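# Seat blue spool on free post, rest frame back

## Task

Set the blue spool upright and centred on a post that has nothing on it, and return the frame to its rests. Both must stay that way with no robot holding them. Finally release everything and move the arms away.

## Robot and tools

Setup: three identical i2rt Big YAM arms named arm1, arm2 and arm3. Each has six revolute joints, a two-finger gripper and a wrist camera (arm1_cam_wrist, arm2_cam_wrist, arm3_cam_wrist). Two fixed room cameras, cam_high and cam_low, are not on any robot. With joints 1 and 6 at 0 and the hand level and pointing forward, the wrist camera rides on top of the hand looking at the fingertips. Reach is about 1.0 m from the joint1 axis. Loose objects can occasionally be nudged by an outside push.

Frames: one shared scene frame, origin on the floor, +z up. The hand point is midway between the fingertips; the hand's z axis runs along the fingers and the fingers close along its y axis. Each arm's foot pose is never printed, so hand poses are only reported, never commanded.

execute_actions(actions, cameras): actions is a list holding one action or none. An action is an object keyed by robot name; each robot entry holds a "joints" object. Every value is an absolute target, not an offset. Keys and ranges: joint1_rad -2.879 to 2.879 (base yaw, positive counter-clockwise seen from above, 0 unfolds toward where the foot faces); joint2_rad 0 to 3.141 (shoulder, 0 has the upper arm pointing back roughly level, increasing raises it then swings forward); joint3_rad 0 to 3.019 (elbow, 0 folded, increasing opens); joint4_rad -1.692 to 1.57 (hand pitch, positive tips fingers up); joint5_rad -1.57 to 1.57 (sideways swing, positive to the arm's right); joint6_rad -2.094 to 2.094 (roll, positive clockwise seen from behind the hand); gripper_m 0 to 0.093, fingertip gap in metres. Done tolerances: ±0.045, ±0.14, ±0.09, ±0.055, ±0.03, ±0.035 rad and ±0.003 m. You may name any subset of joints and arms; all named motions begin together and finish independently, and one action runs at most 15 s. Joints run at different speeds, so the hand can sweep a wide path between postures. An omitted joint or arm may still be driving toward an earlier target. An unknown key or out-of-range number rejects the whole call and nothing moves. An empty list just reports state and images. cameras: list of names, or "all"/null/omitted for every camera, [] for none; an unknown name rejects the call. A "pictures" line lists the cameras in image order.

wait(seconds): 0 to 10; commands nothing, the scene keeps running, returns state and images.

zoom_image(camera, region): region is [x0, y0, x1, y1] in pixels of that camera's most recent full image, origin top-left, at most 504 by 504.

read_manual(section): returns only licence text ("licences"); moves nothing.

finished_scene(scene): pass the current scene's number once the goal is met and holding; irreversible, and the result states success. Ending a reply without a tool call also ends things.

Result lines: joint_positions gives current readings (gripper_m is the sum of the two finger slides). joint_status tells how each commanded motion ended: off_target (resting away from target, may keep pushing); contact_stop or time_out (target dropped, joint holds where it stopped, except a timed-out joint that keeps a target within 0.375, 0.375, 0.113, 0.225, 0.075, 0.3 rad of its position for joints 1 to 6 and will move on if freed); not_followed (a safety check blocked that arm's joint targets, shown with a "joint command not followed" line and usually a cause; the gripper part still runs, and the blocked targets may be retried on later actions until replaced by acceptable ones). on_its_own describes what the call did not command; "held at" is the held target, not the position. To relieve a joint that keeps pushing, command its reported position. Tiny target changes may not move a joint, and a joint carrying load can sag. If a result reports a stop, any later execute_actions, wait or finished_scene calls in that same reply are skipped.

Heat: holding loads or pushing warms motors. At 85 °C a MOTOR HOT line appears; at 100 °C the arm and its gripper go limp until cooled, reported as OVER-TEMPERATURE FAULT, and affected keys show limit_stop_at_motor_heat (resend the target; the gap alone does not mean contact). Some heat carries over to later scenes.

Cautions: the arms do not stop on contact and can push very hard, so avoid shoving into the table, objects or posts. A hard squeeze between two robots fails at once, and a hard collision may; no line reports robot-robot contact, and the self/inter-arm check can be late and ignores fingers, gripper housings and wrist cameras. Object contact with a robot is not counted. Arms act independently. Never knock anything off the work area or onto the floor, and avoid drops, slips and slams. The simulation runs while you compose replies, holding the last command, so don't leave arms straining under load. Faster robot motion is better.

Each tool is called after "Call:" as name(argument=value, ...), one argument or row to a line, values as JSON.

## Session

I'll start by looking at the current state of the scene.

Call:
execute_actions(
  actions=[],
)

Scene clock: 0.00 s.
Motor temperatures (°C, as the motors report them): arm1=[25 26 28 27 27 27] | arm2=[25 25 27 25 26 27] | arm3=[26 24 28 27 27 25]
arm1.joint_positions: joint1_rad=-0.209 joint2_rad=+0.549 joint3_rad=+1.413 joint4_rad=-1.199 joint5_rad=+0.108 joint6_rad=+0.055 gripper_m=+0.095
arm1.joint_status: not commanded
arm1.hand: x=+1.2379 y=+0.0731 z=+1.4322 quat_wxyz=(-0.101, +0.804, -0.155, -0.565) (m; scene frame)
arm2.joint_positions: joint1_rad=+0.428 joint2_rad=+0.634 joint3_rad=+1.457 joint4_rad=-1.287 joint5_rad=-0.043 joint6_rad=-0.226 gripper_m=+0.094
arm2.joint_status: not commanded
arm2.hand: x=-0.5215 y=+1.1358 z=+1.3887 quat_wxyz=(-0.489, -0.139, -0.839, +0.195) (m; scene frame)
arm3.joint_positions: joint1_rad=-0.019 joint2_rad=+0.447 joint3_rad=+1.331 joint4_rad=-1.269 joint5_rad=+0.187 joint6_rad=-0.475 gripper_m=+0.094
arm3.joint_status: not commanded
arm3.hand: x=-0.6123 y=-1.1100 z=+1.3691 quat_wxyz=(-0.551, +0.544, -0.626, -0.088) (m; scene frame)
pictures: arm1_cam_wrist, arm2_cam_wrist, arm3_cam_wrist, cam_high, cam_low
Images, in order (width x height): arm1_cam_wrist 504x504, arm2_cam_wrist 504x504, arm3_cam_wrist 504x504, cam_high 672x504, cam_low 672x504.

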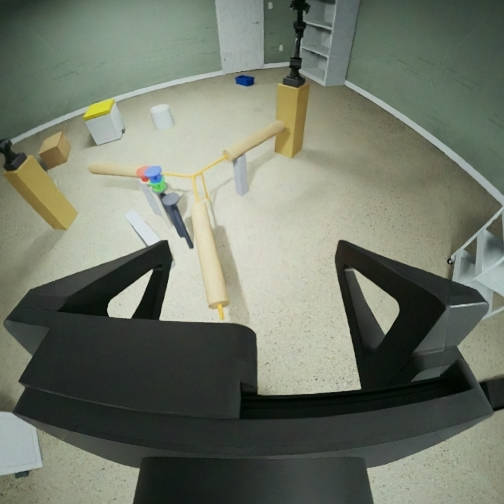

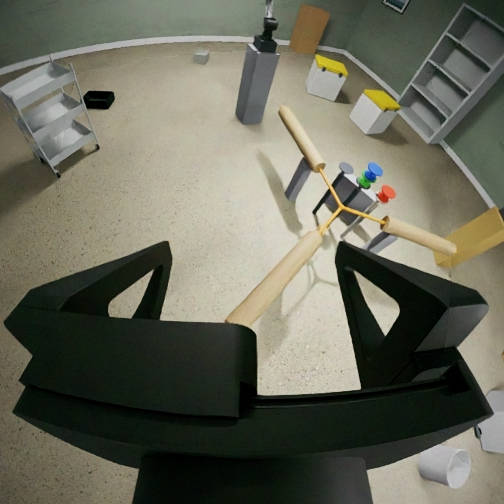

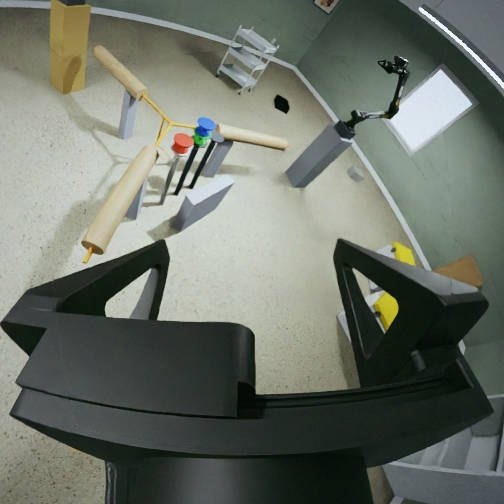

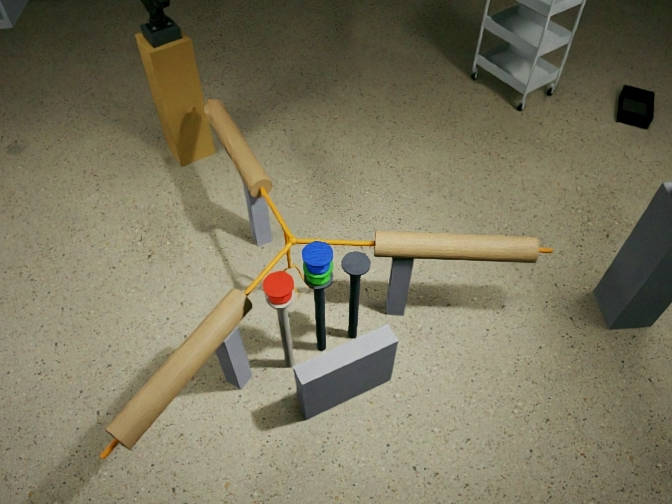

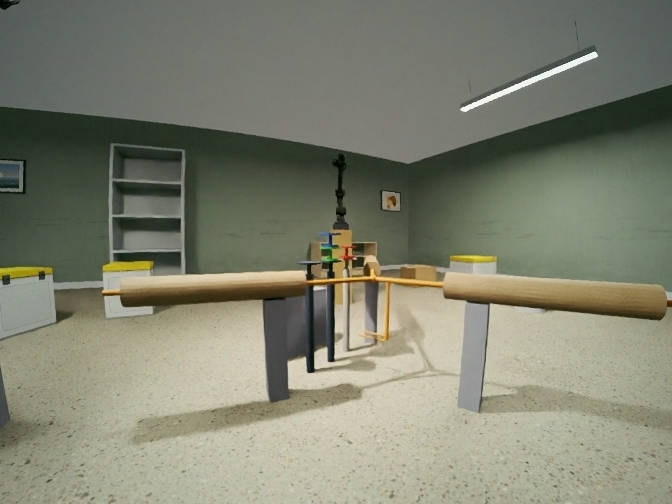

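Call:
zoom_image(
  camera="cam_high",
  region=[200, 180, 450, 400],
)

Call:
zoom_image(
  camera="cam_low",
  region=[250, 210, 500, 410],
)

Region (200, 180, 450, 400) of cam_high's 672x504 image, scaled by 2.016, with more detail than that image has; it fills the top 444 rows of this view, and the rest is white.

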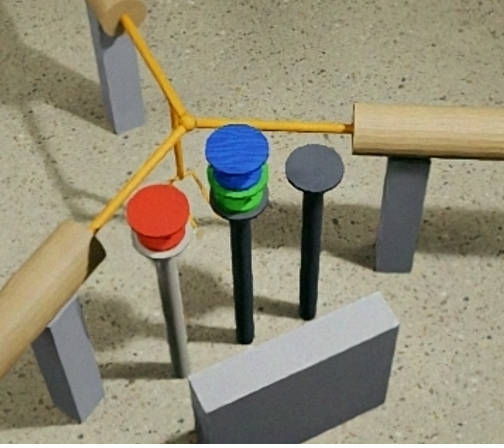

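Region (250, 210, 500, 410) of cam_low's 672x504 image, scaled by 2.016, with more detail than that image has; it fills the top 403 rows of this view, and the rest is white.

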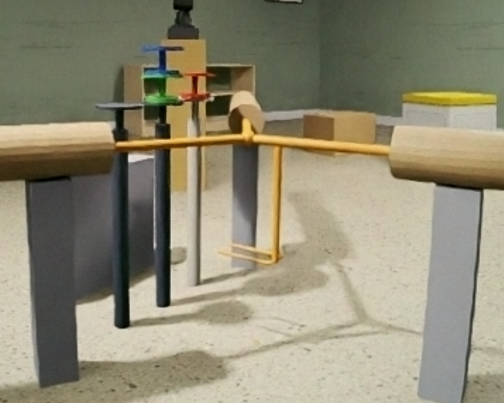

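Call:
zoom_image(
  camera="cam_high",
  region=[360, 180, 672, 340],
)

Call:
zoom_image(
  camera="cam_high",
  region=[60, 270, 300, 490],
)

Call:
zoom_image(
  camera="cam_high",
  region=[120, 0, 340, 260],
)

Region (360, 180, 672, 340) of cam_high's 672x504 image, scaled by 1.615, with more detail than that image has; it fills the top 258 rows of this view, and the rest is white.

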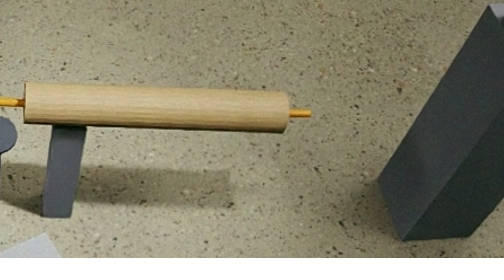

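Region (60, 270, 300, 490) of cam_high's 672x504 image, scaled by 2.100, with more detail than that image has; it fills the top 462 rows of this view, and the rest is white.

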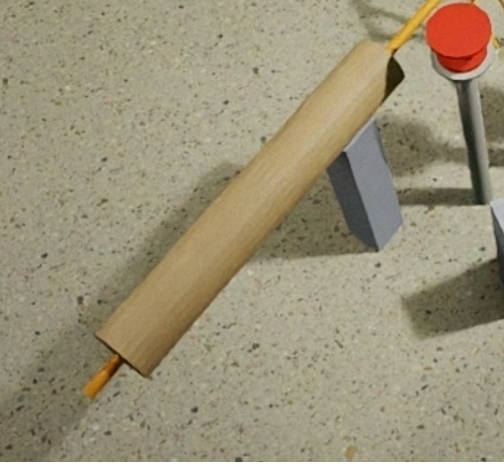

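Region (120, 0, 340, 260) of cam_high's 672x504 image, scaled by 1.938, with more detail than that image has; it fills the left 426 columns of this view, and the rest is white.

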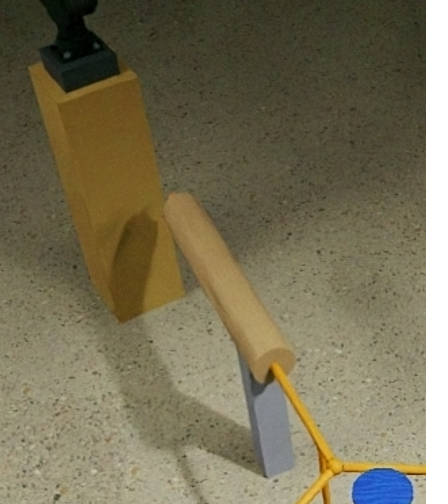

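Call:
execute_actions(
  actions=[
    {"arm1": {"joints": {"joint1_rad": 0.044, "joint2_rad": 2.222, "joint3_rad": 1.096, "joint4_rad": -0.444, "joint5_rad": 0, "joint6_rad": 0, "gripper_m": 0.09}}, "arm2": {"joints": {"joint1_rad": -0.04, "joint2_rad": 2.222, "joint3_rad": 1.096, "joint4_rad": -0.444, "joint5_rad": 0, "joint6_rad": 0, "gripper_m": 0.09}}, "arm3": {"joints": {"joint1_rad": -0.053, "joint2_rad": 2.222, "joint3_rad": 1.096, "joint4_rad": -0.444, "joint5_rad": 0, "joint6_rad": 0, "gripper_m": 0.09}}},
  ],
)

Scene clock: 122.00 s.
Motor temperatures (°C, as the motors report them): arm1=[25 26 37 27 27 27] | arm2=[25 25 34 25 26 27] | arm3=[26 25 34 27 27 25]
arm1.joint_positions: joint1_rad=+0.041 joint2_rad=+2.224 joint3_rad=+1.092 joint4_rad=-0.457 joint5_rad=+0.002 joint6_rad=+0.008 gripper_m=+0.090
arm1.joint_status: all done
arm1.hand: x=+0.9900 y=+0.0013 z=+0.6302 quat_wxyz=(+0.000, +1.000, -0.005, +0.018) (m; scene frame)
arm2.joint_positions: joint1_rad=-0.045 joint2_rad=+2.227 joint3_rad=+1.089 joint4_rad=-0.454 joint5_rad=-0.003 joint6_rad=-0.009 gripper_m=+0.090
arm2.joint_status: all done
arm2.hand: x=-0.4998 y=+0.8517 z=+0.6075 quat_wxyz=(+0.008, -0.501, -0.865, -0.002) (m; scene frame)
arm3.joint_positions: joint1_rad=-0.043 joint2_rad=+2.219 joint3_rad=+1.096 joint4_rad=-0.455 joint5_rad=+0.002 joint6_rad=-0.011 gripper_m=+0.090
arm3.joint_status: all done
arm3.hand: x=-0.4931 y=-0.8513 z=+0.6081 quat_wxyz=(+0.005, +0.508, -0.861, +0.007) (m; scene frame)
pictures: arm1_cam_wrist, arm2_cam_wrist, arm3_cam_wrist, cam_high, cam_low
Images, in order (width x height): arm1_cam_wrist 504x504, arm2_cam_wrist 504x504, arm3_cam_wrist 504x504, cam_high 672x504, cam_low 672x504.

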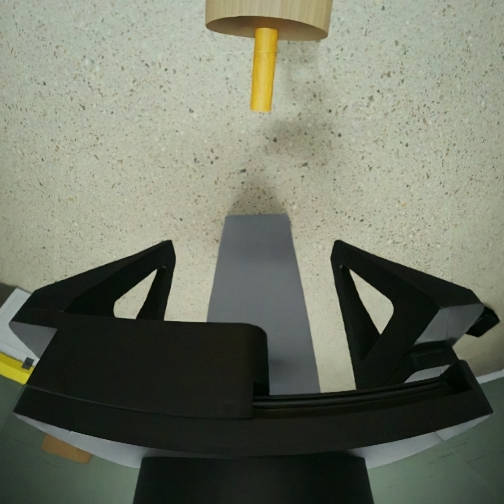

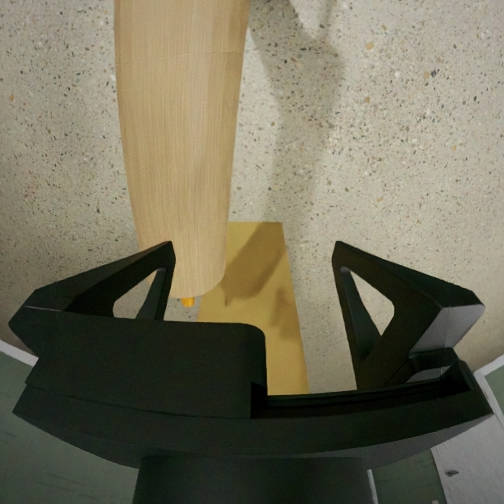

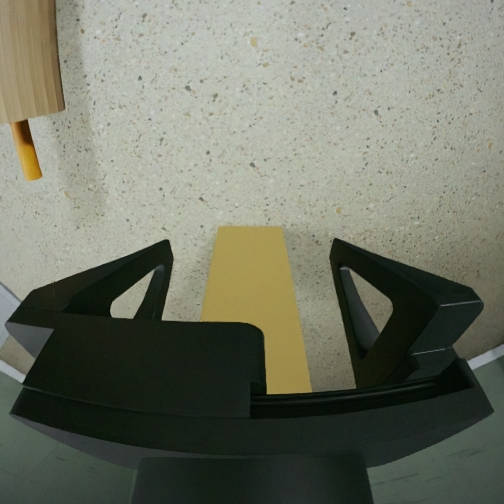

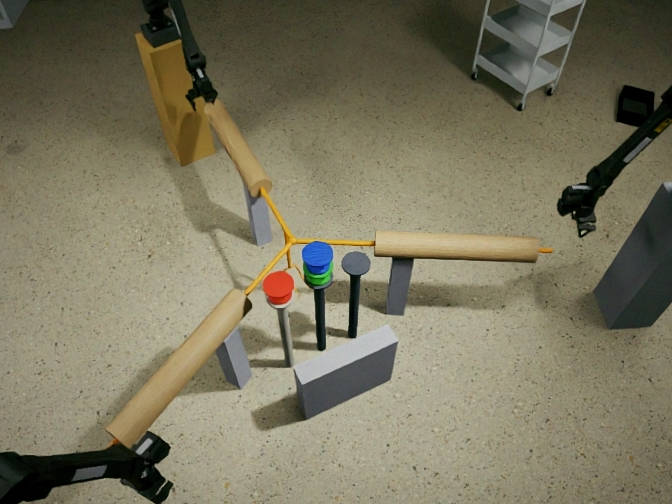

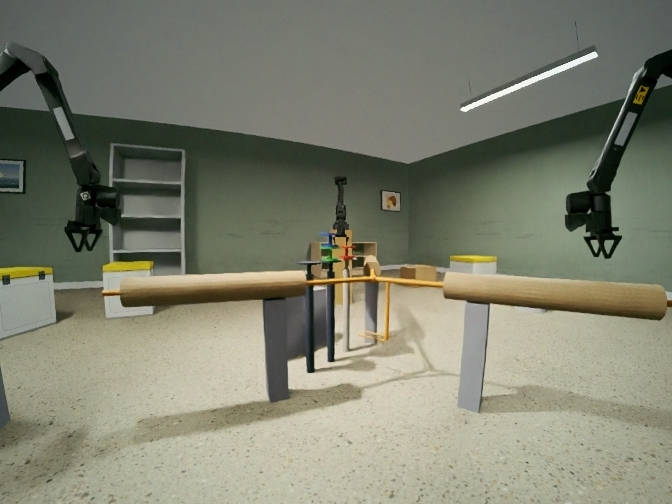

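Call:
execute_actions(
  actions=[
    {"arm1": {"joints": {"joint1_rad": 0.024, "joint2_rad": 2.432, "joint3_rad": 1.477, "joint4_rad": -0.59, "joint5_rad": 0, "joint6_rad": 0.08}}, "arm2": {"joints": {"joint1_rad": 0.305, "joint2_rad": 2.133, "joint3_rad": 0.667, "joint4_rad": -0.095, "joint5_rad": 0, "joint6_rad": 0.45}}, "arm3": {"joints": {"joint1_rad": 0.45, "joint2_rad": 2.485, "joint3_rad": 1.702, "joint4_rad": -0.78, "joint5_rad": 0, "joint6_rad": 0.59}}},
  ],
)

Scene clock: 170.37 s.
Motor temperatures (°C, as the motors report them): arm1=[25 31 33 27 27 27] | arm2=[25 28 31 25 26 27] | arm3=[26 29 31 27 27 25]
arm1.joint_positions: joint1_rad=+0.030 joint2_rad=+2.438 joint3_rad=+1.459 joint4_rad=-0.577 joint5_rad=+0.002 joint6_rad=+0.072 gripper_m=+0.090
arm1.joint_status: all done
arm1.hand: x=+0.8833 y=+0.0080 z=+0.5906 quat_wxyz=(+0.000, +0.999, -0.043, +0.001) (m; scene frame)
arm2.joint_positions: joint1_rad=+0.312 joint2_rad=+2.131 joint3_rad=+0.660 joint4_rad=-0.106 joint5_rad=-0.001 joint6_rad=+0.440 gripper_m=+0.090
arm2.joint_status: all done
arm2.hand: x=-0.4837 y=+1.0488 z=+0.5987 quat_wxyz=(+0.002, -0.540, -0.841, +0.004) (m; scene frame)
arm3.joint_positions: joint1_rad=+0.445 joint2_rad=+2.467 joint3_rad=+1.684 joint4_rad=-0.769 joint5_rad=-0.001 joint6_rad=+0.578 gripper_m=+0.090
arm3.joint_status: all done
arm3.hand: x=-0.7066 y=-0.6227 z=+0.6037 quat_wxyz=(-0.002, +0.464, -0.886, -0.004) (m; scene frame)
pictures: arm1_cam_wrist, arm2_cam_wrist, arm3_cam_wrist, cam_high, cam_low
Images, in order (width x height): arm1_cam_wrist 504x504, arm2_cam_wrist 504x504, arm3_cam_wrist 504x504, cam_high 672x504, cam_low 672x504.

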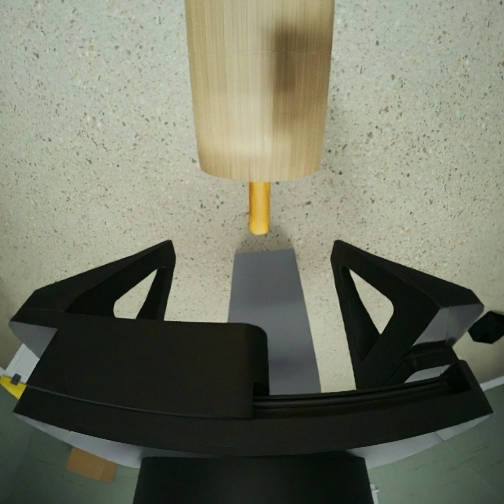

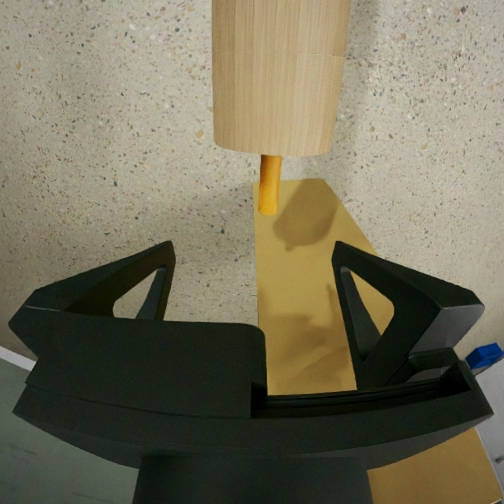

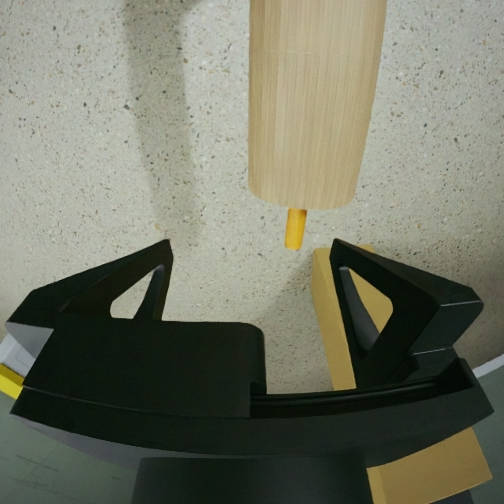

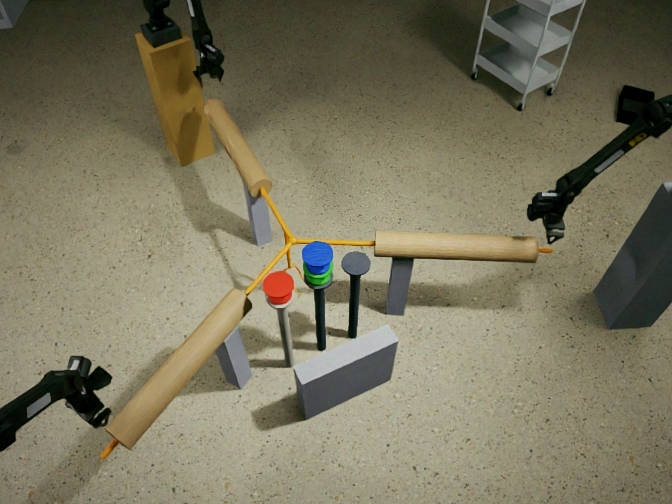

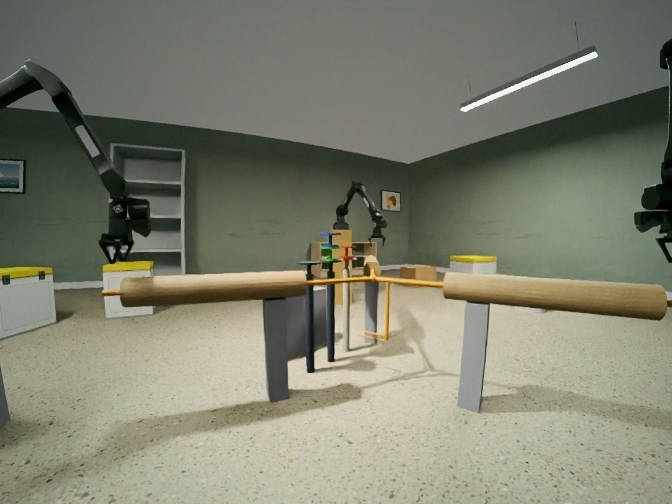

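Call:
execute_actions(
  actions=[
    {"arm1": {"joints": {"joint1_rad": 0.019, "joint2_rad": 2.517, "joint3_rad": 1.45, "joint4_rad": -0.477, "joint5_rad": 0, "joint6_rad": 0.09}}, "arm2": {"joints": {"joint1_rad": 0.259, "joint2_rad": 2.315, "joint3_rad": 0.715, "joint4_rad": 0.04, "joint5_rad": 0, "joint6_rad": 0.405}}, "arm3": {"joints": {"joint1_rad": 0.417, "joint2_rad": 2.495, "joint3_rad": 1.512, "joint4_rad": -0.572, "joint5_rad": 0, "joint6_rad": 0.585}}},
  ],
)

Scene clock: 247.27 s.
Motor temperatures (°C, as the motors report them): arm1=[25 36 35 27 27 27] | arm2=[25 28 30 25 26 27] | arm3=[26 34 34 27 27 25]
arm1.joint_positions: joint1_rad=+0.026 joint2_rad=+2.505 joint3_rad=+1.452 joint4_rad=-0.491 joint5_rad=+0.002 joint6_rad=+0.082 gripper_m=+0.090
arm1.joint_status: all done
arm1.hand: x=+0.8930 y=+0.0097 z=+0.5533 quat_wxyz=(+0.000, +0.999, -0.050, -0.004) (m; scene frame)
arm2.joint_positions: joint1_rad=+0.260 joint2_rad=+2.320 joint3_rad=+0.712 joint4_rad=+0.030 joint5_rad=-0.001 joint6_rad=+0.415 gripper_m=+0.090
arm2.joint_status: all done
arm2.hand: x=-0.4977 y=+1.0385 z=+0.5435 quat_wxyz=(+0.003, -0.552, -0.834, +0.004) (m; scene frame)
arm3.joint_positions: joint1_rad=+0.422 joint2_rad=+2.489 joint3_rad=+1.513 joint4_rad=-0.583 joint5_rad=-0.001 joint6_rad=+0.578 gripper_m=+0.090
arm3.joint_status: all done
arm3.hand: x=-0.6949 y=-0.6780 z=+0.5501 quat_wxyz=(+0.000, +0.453, -0.891, -0.001) (m; scene frame)
pictures: arm1_cam_wrist, arm2_cam_wrist, arm3_cam_wrist, cam_high, cam_low
Images, in order (width x height): arm1_cam_wrist 504x504, arm2_cam_wrist 504x504, arm3_cam_wrist 504x504, cam_high 672x504, cam_low 672x504.

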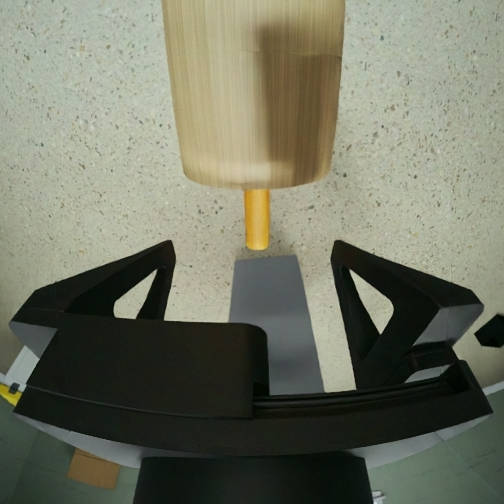

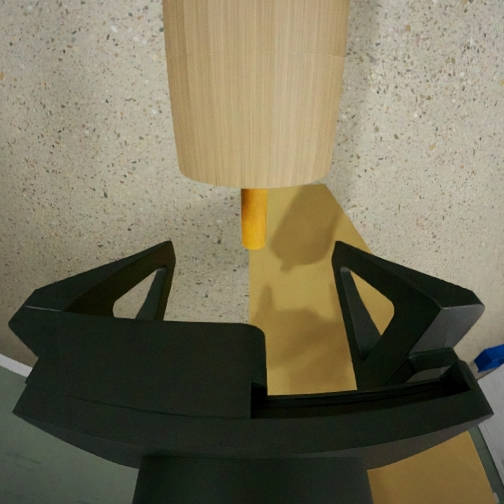

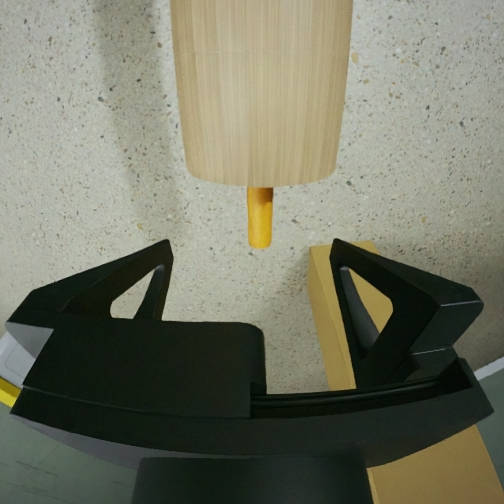

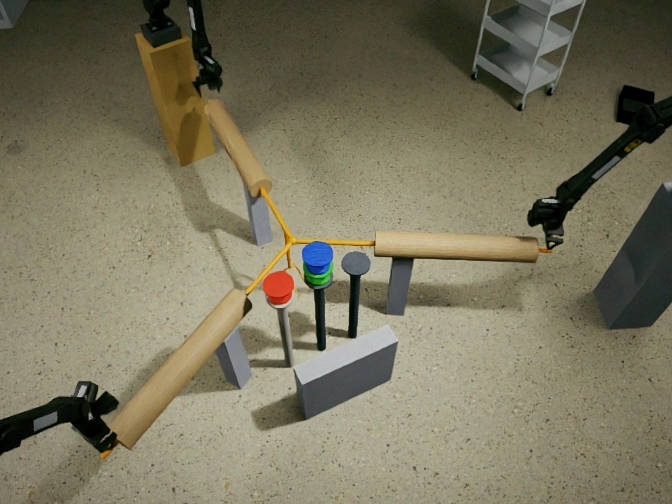

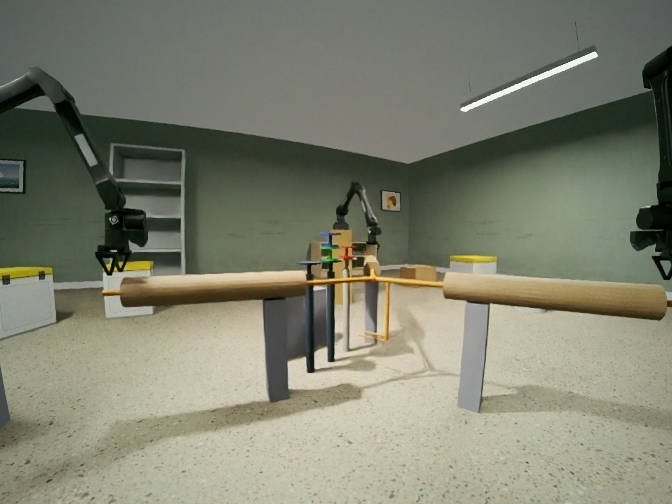

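Call:
zoom_image(
  camera="cam_low",
  region=[60, 200, 220, 320],
)

Region (60, 200, 220, 320) of cam_low's 672x504 image, scaled by 3.150, with more detail than that image has; it fills the top 378 rows of this view, and the rest is white.

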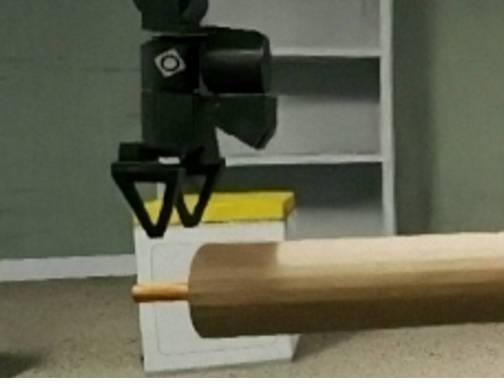

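Call:
execute_actions(
  actions=[
    {"arm1": {"joints": {"joint1_rad": 0.02, "joint2_rad": 2.678, "joint3_rad": 1.506, "joint4_rad": -0.374, "joint5_rad": 0, "joint6_rad": 0.09}}, "arm2": {"joints": {"joint1_rad": 0.284, "joint2_rad": 2.55, "joint3_rad": 0.782, "joint4_rad": 0.212, "joint5_rad": 0, "joint6_rad": 0.43}}, "arm3": {"joints": {"joint1_rad": 0.436, "joint2_rad": 2.642, "joint3_rad": 1.544, "joint4_rad": -0.455, "joint5_rad": 0, "joint6_rad": 0.6}}},
  ],
)

Scene clock: 279.33 s.
Motor temperatures (°C, as the motors report them): arm1=[25 36 34 27 27 27] | arm2=[25 28 30 25 26 27] | arm3=[26 34 33 27 27 25]
arm1.joint_positions: joint1_rad=+0.026 joint2_rad=+2.662 joint3_rad=+1.500 joint4_rad=-0.381 joint5_rad=+0.002 joint6_rad=+0.082 gripper_m=+0.090
arm1.joint_status: all done
arm1.hand: x=+0.9084 y=+0.0096 z=+0.4793 quat_wxyz=(+0.000, +0.999, -0.050, -0.005) (m; scene frame)
arm2.joint_positions: joint1_rad=+0.278 joint2_rad=+2.555 joint3_rad=+0.782 joint4_rad=+0.208 joint5_rad=+0.004 joint6_rad=+0.422 gripper_m=+0.090
arm2.joint_status: all done
arm2.hand: x=-0.5053 y=+1.0507 z=+0.4728 quat_wxyz=(-0.003, -0.547, -0.837, +0.007) (m; scene frame)
arm3.joint_positions: joint1_rad=+0.426 joint2_rad=+2.633 joint3_rad=+1.534 joint4_rad=-0.462 joint5_rad=+0.002 joint6_rad=+0.589 gripper_m=+0.090
arm3.joint_status: all done
arm3.hand: x=-0.6974 y=-0.6977 z=+0.4754 quat_wxyz=(-0.001, +0.450, -0.893, +0.000) (m; scene frame)
pictures: arm1_cam_wrist, arm2_cam_wrist, arm3_cam_wrist, cam_high, cam_low
Images, in order (width x height): arm1_cam_wrist 504x504, arm2_cam_wrist 504x504, arm3_cam_wrist 504x504, cam_high 672x504, cam_low 672x504.

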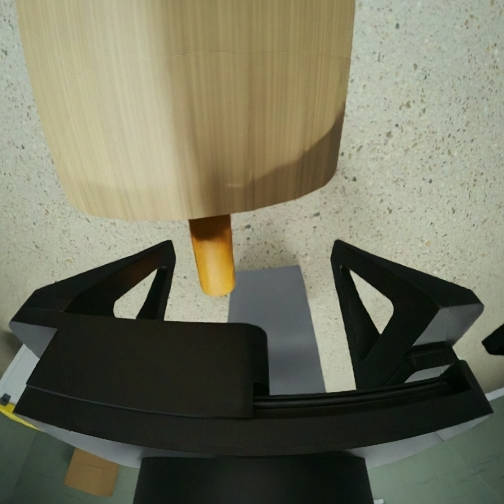

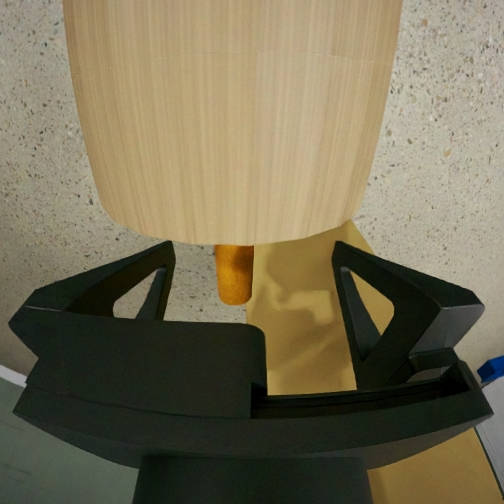

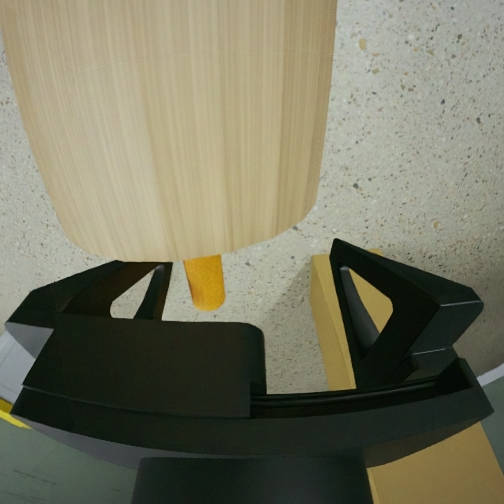

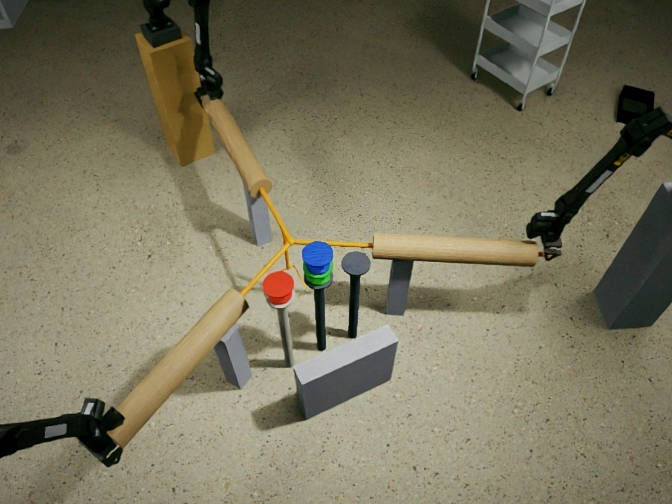

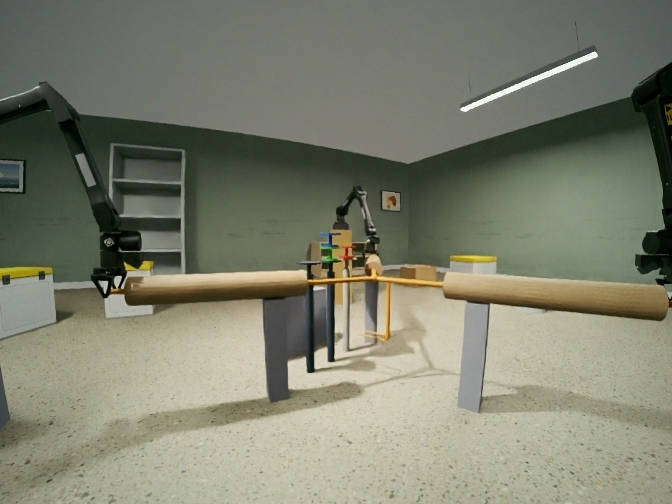

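Call:
execute_actions(
  actions=[
    {"arm1": {"joints": {"gripper_m": 0.0}}, "arm2": {"joints": {"gripper_m": 0.0}}, "arm3": {"joints": {"gripper_m": 0.0}}},
  ],
)

Scene clock: 285.30 s.
Motor temperatures (°C, as the motors report them): arm1=[25 36 34 27 27 27] | arm2=[25 28 30 25 26 27] | arm3=[26 34 32 27 27 25]
arm1.joint_positions: joint1_rad=+0.027 joint2_rad=+2.662 joint3_rad=+1.499 joint4_rad=-0.381 joint5_rad=-0.007 joint6_rad=+0.076 gripper_m=+0.019
arm1.joint_status: gripper_m off_target (ended at +0.019, target +0.000)
arm1.hand: x=+0.9091 y=+0.0076 z=+0.4790 quat_wxyz=(+0.004, +0.999, -0.046, -0.005) (m; scene frame)
arm2.joint_positions: joint1_rad=+0.275 joint2_rad=+2.555 joint3_rad=+0.781 joint4_rad=+0.207 joint5_rad=+0.013 joint6_rad=+0.424 gripper_m=+0.019
arm2.joint_status: gripper_m off_target (ended at +0.019, target +0.000)
arm2.hand: x=-0.5078 y=+1.0498 z=+0.4730 quat_wxyz=(-0.001, -0.549, -0.835, +0.012) (m; scene frame)
arm3.joint_positions: joint1_rad=+0.430 joint2_rad=+2.633 joint3_rad=+1.535 joint4_rad=-0.453 joint5_rad=-0.003 joint6_rad=+0.590 gripper_m=+0.019
arm3.joint_status: gripper_m off_target (ended at +0.019, target +0.000)
arm3.hand: x=-0.7004 y=-0.6947 z=+0.4756 quat_wxyz=(-0.001, +0.451, -0.892, -0.006) (m; scene frame)
pictures: arm1_cam_wrist, arm2_cam_wrist, arm3_cam_wrist, cam_high, cam_low
Images, in order (width x height): arm1_cam_wrist 504x504, arm2_cam_wrist 504x504, arm3_cam_wrist 504x504, cam_high 672x504, cam_low 672x504.

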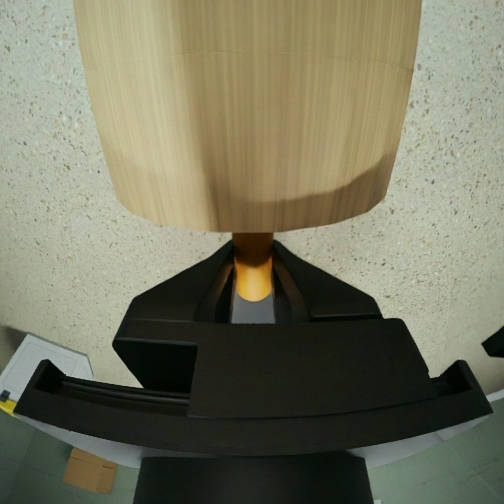

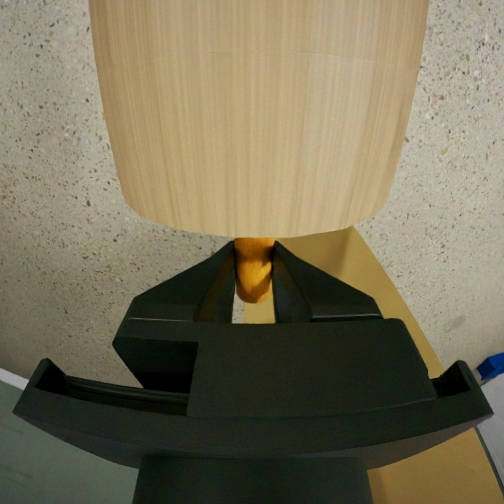

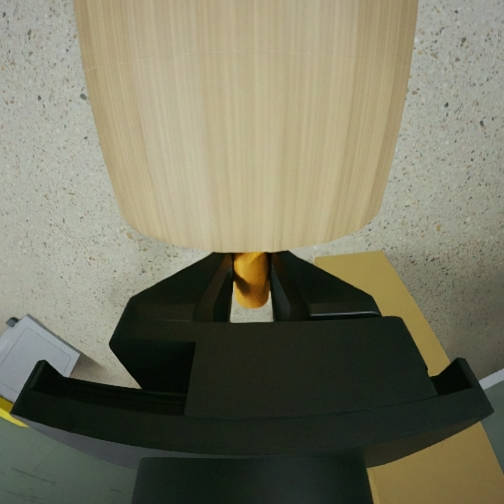

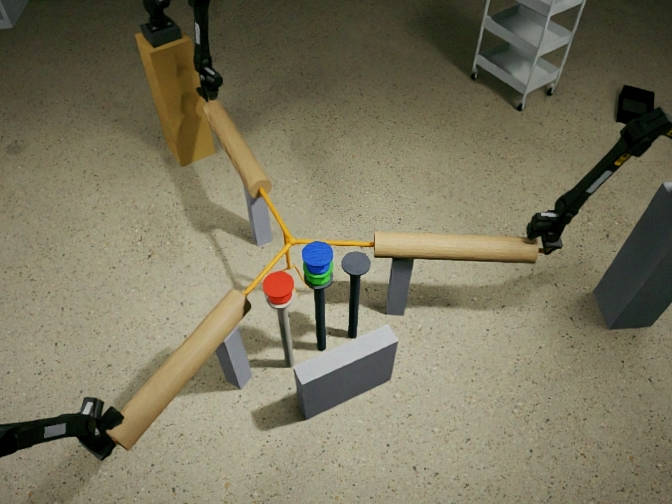

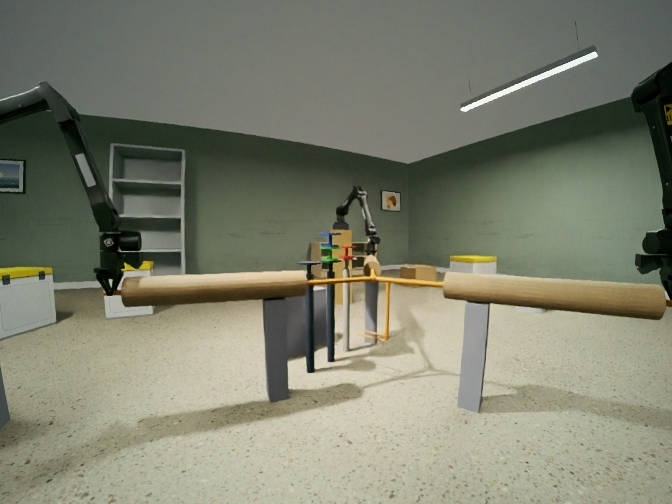

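Call:
execute_actions(
  actions=[
    {"arm1": {"joints": {"joint2_rad": 2.4265, "joint3_rad": 1.366, "joint4_rad": -0.484}}, "arm2": {"joints": {"joint2_rad": 2.219, "joint3_rad": 0.63, "joint4_rad": 0.022}}, "arm3": {"joints": {"joint2_rad": 2.406, "joint3_rad": 1.419, "joint4_rad": -0.564}}},
  ],
  cameras=["cam_high", "cam_low"],
)

Scene clock: 354.27 s.
Motor temperatures (°C, as the motors report them): arm1=[25 38 33 27 27 27] | arm2=[25 29 29 25 26 27] | arm3=[26 36 32 27 27 25]
arm1.joint_positions: joint1_rad=+0.025 joint2_rad=+2.439 joint3_rad=+1.369 joint4_rad=-0.470 joint5_rad=-0.006 joint6_rad=+0.074 gripper_m=+0.019
arm1.joint_status: all done
arm1.hand: x=+0.9092 y=+0.0088 z=+0.5729 quat_wxyz=(+0.004, +0.999, -0.046, -0.006) (m; scene frame)
arm2.joint_positions: joint1_rad=+0.276 joint2_rad=+2.235 joint3_rad=+0.632 joint4_rad=+0.030 joint5_rad=+0.010 joint6_rad=+0.426 gripper_m=+0.019
arm2.joint_status: all done
arm2.hand: x=-0.5086 y=+1.0528 z=+0.5686 quat_wxyz=(+0.001, -0.550, -0.835, +0.010) (m; scene frame)
arm3.joint_positions: joint1_rad=+0.436 joint2_rad=+2.411 joint3_rad=+1.425 joint4_rad=-0.556 joint5_rad=+0.002 joint6_rad=+0.592 gripper_m=+0.019
arm3.joint_status: all done
arm3.hand: x=-0.7027 y=-0.6911 z=+0.5743 quat_wxyz=(-0.006, +0.453, -0.891, -0.008) (m; scene frame)
pictures: cam_high, cam_low
Images, in order (width x height): cam_high 672x504, cam_low 672x504.

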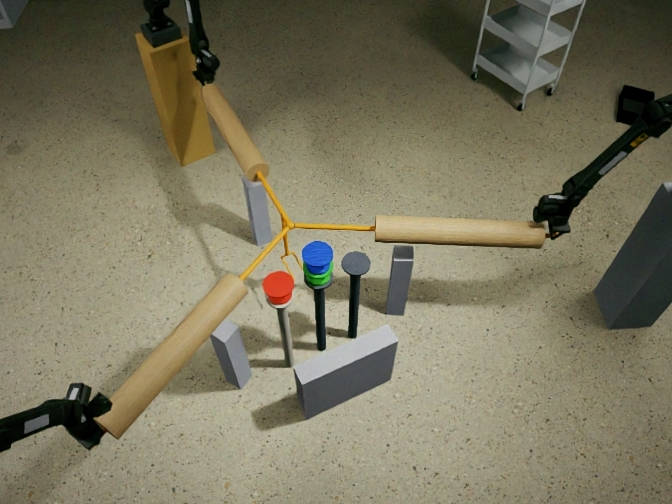

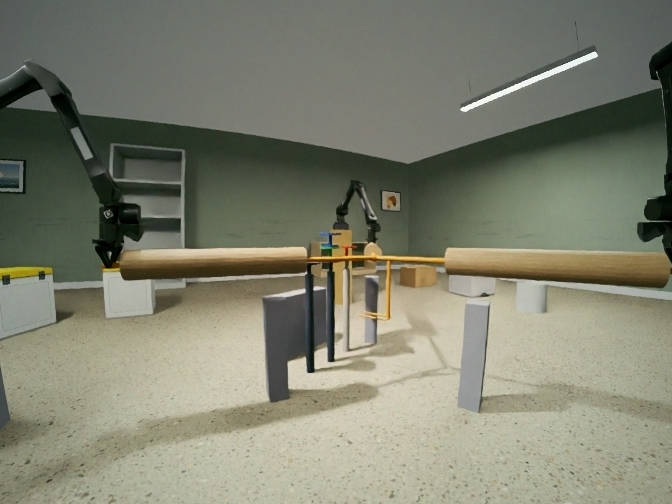

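Call:
execute_actions(
  actions=[
    {"arm1": {"joints": {"joint2_rad": 2.197, "joint3_rad": 1.299, "joint4_rad": -0.648}}, "arm2": {"joints": {"joint2_rad": 1.836, "joint3_rad": 0.559, "joint4_rad": -0.288}}, "arm3": {"joints": {"joint2_rad": 2.193, "joint3_rad": 1.367, "joint4_rad": -0.73}}},
  ],
  cameras=[],
)

Call:
execute_actions(
  actions=[
    {"arm1": {"joints": {"joint2_rad": 2.005, "joint3_rad": 1.306, "joint4_rad": -0.844}}, "arm2": {"joints": {"joint2_rad": 1.496, "joint3_rad": 0.594, "joint4_rad": -0.658}}, "arm3": {"joints": {"joint2_rad": 2.017, "joint3_rad": 1.395, "joint4_rad": -0.926}}},
  ],
  cameras=[],
)

Call:
execute_actions(
  actions=[
    {"arm1": {"joints": {"joint2_rad": 1.855, "joint3_rad": 1.382, "joint4_rad": -1.065}}, "arm2": {"joints": {"joint2_rad": 1.258, "joint3_rad": 0.715, "joint4_rad": -1.016}}, "arm3": {"joints": {"joint2_rad": 1.885, "joint3_rad": 1.485, "joint4_rad": -1.147}}},
  ],
  cameras=["cam_high", "cam_low"],
)

Scene clock: 373.80 s.
Motor temperatures (°C, as the motors report them): arm1=[25 39 33 27 27 27] | arm2=[25 29 29 25 26 27] | arm3=[26 36 32 27 27 25]
arm1.joint_positions: joint1_rad=+0.024 joint2_rad=+2.208 joint3_rad=+1.298 joint4_rad=-0.635 joint5_rad=-0.007 joint6_rad=+0.072 gripper_m=+0.019
arm1.joint_status: all done
arm1.hand: x=+0.9101 y=+0.0092 z=+0.6778 quat_wxyz=(+0.005, +0.999, -0.046, -0.005) (m; scene frame)
arm2.joint_positions: joint1_rad=+0.276 joint2_rad=+1.849 joint3_rad=+0.556 joint4_rad=-0.276 joint5_rad=+0.011 joint6_rad=+0.426 gripper_m=+0.019
arm2.joint_status: all done
arm2.hand: x=-0.5081 y=+1.0533 z=+0.6722 quat_wxyz=(+0.000, -0.550, -0.835, +0.011) (m; scene frame)
arm3.joint_positions: joint1_rad=+0.436 joint2_rad=+2.194 joint3_rad=+1.374 joint4_rad=-0.721 joint5_rad=+0.002 joint6_rad=+0.594 gripper_m=+0.019
arm3.joint_status: all done
arm3.hand: x=-0.7030 y=-0.6914 z=+0.6790 quat_wxyz=(-0.006, +0.453, -0.892, -0.009) (m; scene frame)
pictures: none
No camera images: the call's "cameras" was empty. Leave "cameras" out to get every camera's image.

Scene clock: 374.87 s.
Motor temperatures (°C, as the motors report them): arm1=[25 39 34 27 27 27] | arm2=[25 29 29 25 26 27] | arm3=[26 36 32 27 27 25]
arm1.joint_positions: joint1_rad=+0.028 joint2_rad=+2.013 joint3_rad=+1.298 joint4_rad=-0.835 joint5_rad=-0.007 joint6_rad=+0.073 gripper_m=+0.019
arm1.joint_status: all done
arm1.hand: x=+0.9122 y=+0.0073 z=+0.7780 quat_wxyz=(+0.004, +0.999, -0.044, -0.002) (m; scene frame)
arm2.joint_positions: joint1_rad=+0.275 joint2_rad=+1.500 joint3_rad=+0.578 joint4_rad=-0.630 joint5_rad=+0.021 joint6_rad=+0.426 gripper_m=+0.019
arm2.joint_status: all done
arm2.hand: x=-0.5075 y=+1.0515 z=+0.7724 quat_wxyz=(-0.008, -0.550, -0.835, +0.017) (m; scene frame)
arm3.joint_positions: joint1_rad=+0.434 joint2_rad=+2.014 joint3_rad=+1.376 joint4_rad=-0.897 joint5_rad=+0.002 joint6_rad=+0.591 gripper_m=+0.019
arm3.joint_status: all done
arm3.hand: x=-0.7019 y=-0.6951 z=+0.7763 quat_wxyz=(-0.007, +0.453, -0.891, -0.012) (m; scene frame)
pictures: none
No camera images: the call's "cameras" was empty. Leave "cameras" out to get every camera's image.

Scene clock: 375.93 s.
Motor temperatures (°C, as the motors report them): arm1=[25 39 34 27 27 27] | arm2=[25 29 30 25 26 27] | arm3=[26 36 33 27 27 25]
arm1.joint_positions: joint1_rad=+0.026 joint2_rad=+1.856 joint3_rad=+1.344 joint4_rad=-1.039 joint5_rad=-0.004 joint6_rad=+0.073 gripper_m=+0.019
arm1.joint_status: all done
arm1.hand: x=+0.9180 y=+0.0093 z=+0.8724 quat_wxyz=(+0.003, +0.999, -0.046, -0.001) (m; scene frame)
arm2.joint_positions: joint1_rad=+0.275 joint2_rad=+1.260 joint3_rad=+0.691 joint4_rad=-0.973 joint5_rad=+0.018 joint6_rad=+0.426 gripper_m=+0.019
arm2.joint_status: all done
arm2.hand: x=-0.5058 y=+1.0520 z=+0.8697 quat_wxyz=(-0.013, -0.550, -0.835, +0.016) (m; scene frame)
arm3.joint_positions: joint1_rad=+0.426 joint2_rad=+1.888 joint3_rad=+1.459 joint4_rad=-1.111 joint5_rad=+0.004 joint6_rad=+0.589 gripper_m=+0.019
arm3.joint_status: all done
arm3.hand: x=-0.6971 y=-0.6964 z=+0.8702 quat_wxyz=(-0.007, +0.450, -0.893, -0.008) (m; scene frame)
pictures: cam_high, cam_low
Images, in order (width x height): cam_high 672x504, cam_low 672x504.

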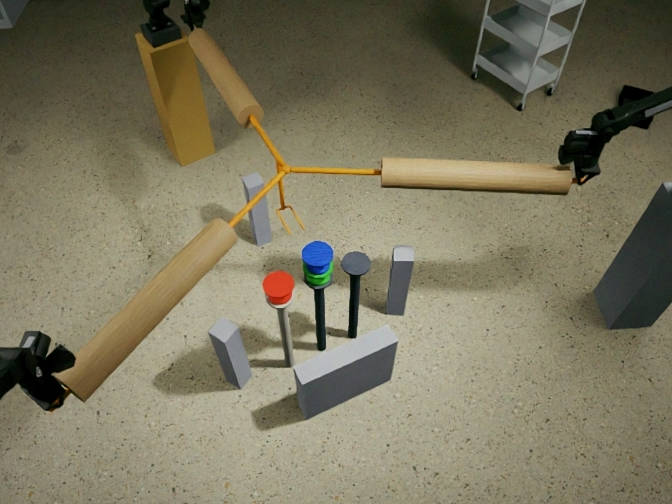

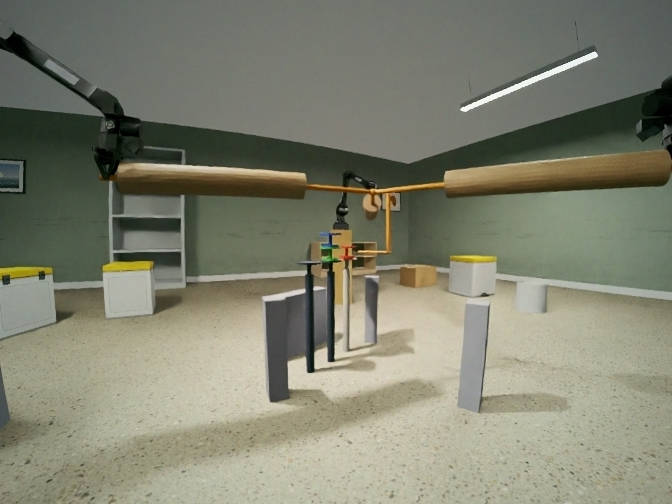

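Call:
zoom_image(
  camera="cam_low",
  region=[290, 170, 420, 280],
)

Call:
zoom_image(
  camera="cam_high",
  region=[230, 140, 410, 320],
)

Region (290, 170, 420, 280) of cam_low's 672x504 image, scaled by 3.877, with more detail than that image has; it fills the top 426 rows of this view, and the rest is white.

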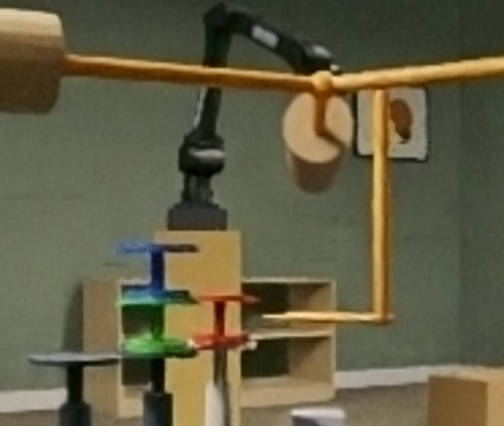

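Region (230, 140, 410, 320) of cam_high's 672x504 image, scaled by 2.800, with more detail than that image has.

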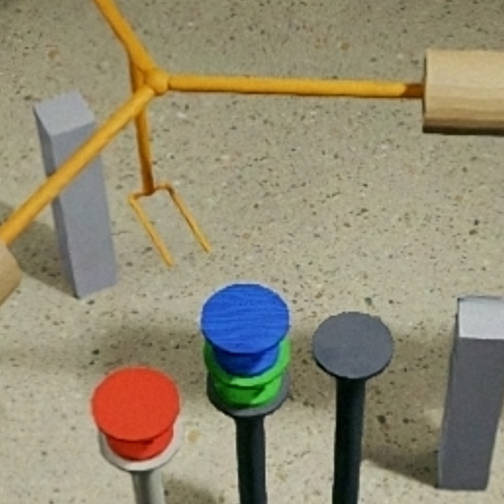

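Call:
execute_actions(
  actions=[
    {"arm1": {"joints": {"joint1_rad": 0.25, "joint2_rad": 1.72, "joint3_rad": 1.32, "joint4_rad": -1.15, "joint6_rad": 0.297}}, "arm2": {"joints": {"joint1_rad": 0.143, "joint2_rad": 1.5, "joint3_rad": 1.09, "joint4_rad": -1.155, "joint6_rad": 0.294}}, "arm3": {"joints": {"joint1_rad": 0.314, "joint2_rad": 1.587, "joint3_rad": 1.21, "joint4_rad": -1.17, "joint6_rad": 0.474}}},
  ],
  cameras=["cam_high", "cam_low"],
)

Scene clock: 422.10 s.
Motor temperatures (°C, as the motors report them): arm1=[25 38 41 27 27 27] | arm2=[25 28 35 25 27 27] | arm3=[26 36 38 27 27 25]
arm1.joint_positions: joint1_rad=+0.253 joint2_rad=+1.743 joint3_rad=+1.314 joint4_rad=-1.136 joint5_rad=-0.005 joint6_rad=+0.298 gripper_m=+0.019
arm1.joint_status: all done
arm1.hand: x=+0.9574 y=-0.1046 z=+0.9188 quat_wxyz=(+0.004, +0.999, -0.044, +0.007) (m; scene frame)
arm2.joint_positions: joint1_rad=+0.140 joint2_rad=+1.510 joint3_rad=+1.054 joint4_rad=-1.125 joint5_rad=+0.012 joint6_rad=+0.296 gripper_m=+0.019
arm2.joint_status: all done
arm2.hand: x=-0.4652 y=+0.9428 z=+0.9089 quat_wxyz=(+0.006, -0.552, -0.834, +0.009) (m; scene frame)
arm3.joint_positions: joint1_rad=+0.331 joint2_rad=+1.595 joint3_rad=+1.207 joint4_rad=-1.169 joint5_rad=-0.005 joint6_rad=+0.488 gripper_m=+0.019
arm3.joint_status: all done
arm3.hand: x=-0.6603 y=-0.8033 z=+0.9241 quat_wxyz=(+0.000, +0.453, -0.892, -0.004) (m; scene frame)
pictures: cam_high, cam_low
Images, in order (width x height): cam_high 672x504, cam_low 672x504.

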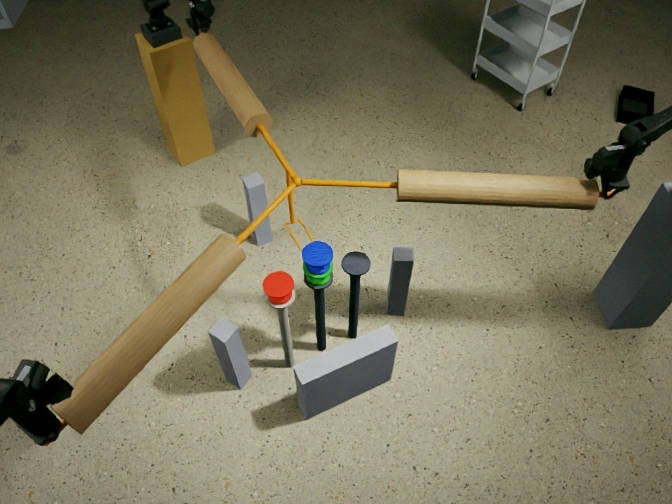

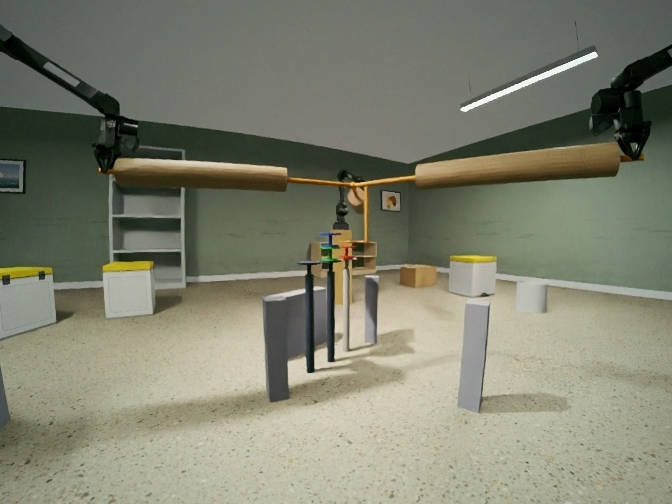

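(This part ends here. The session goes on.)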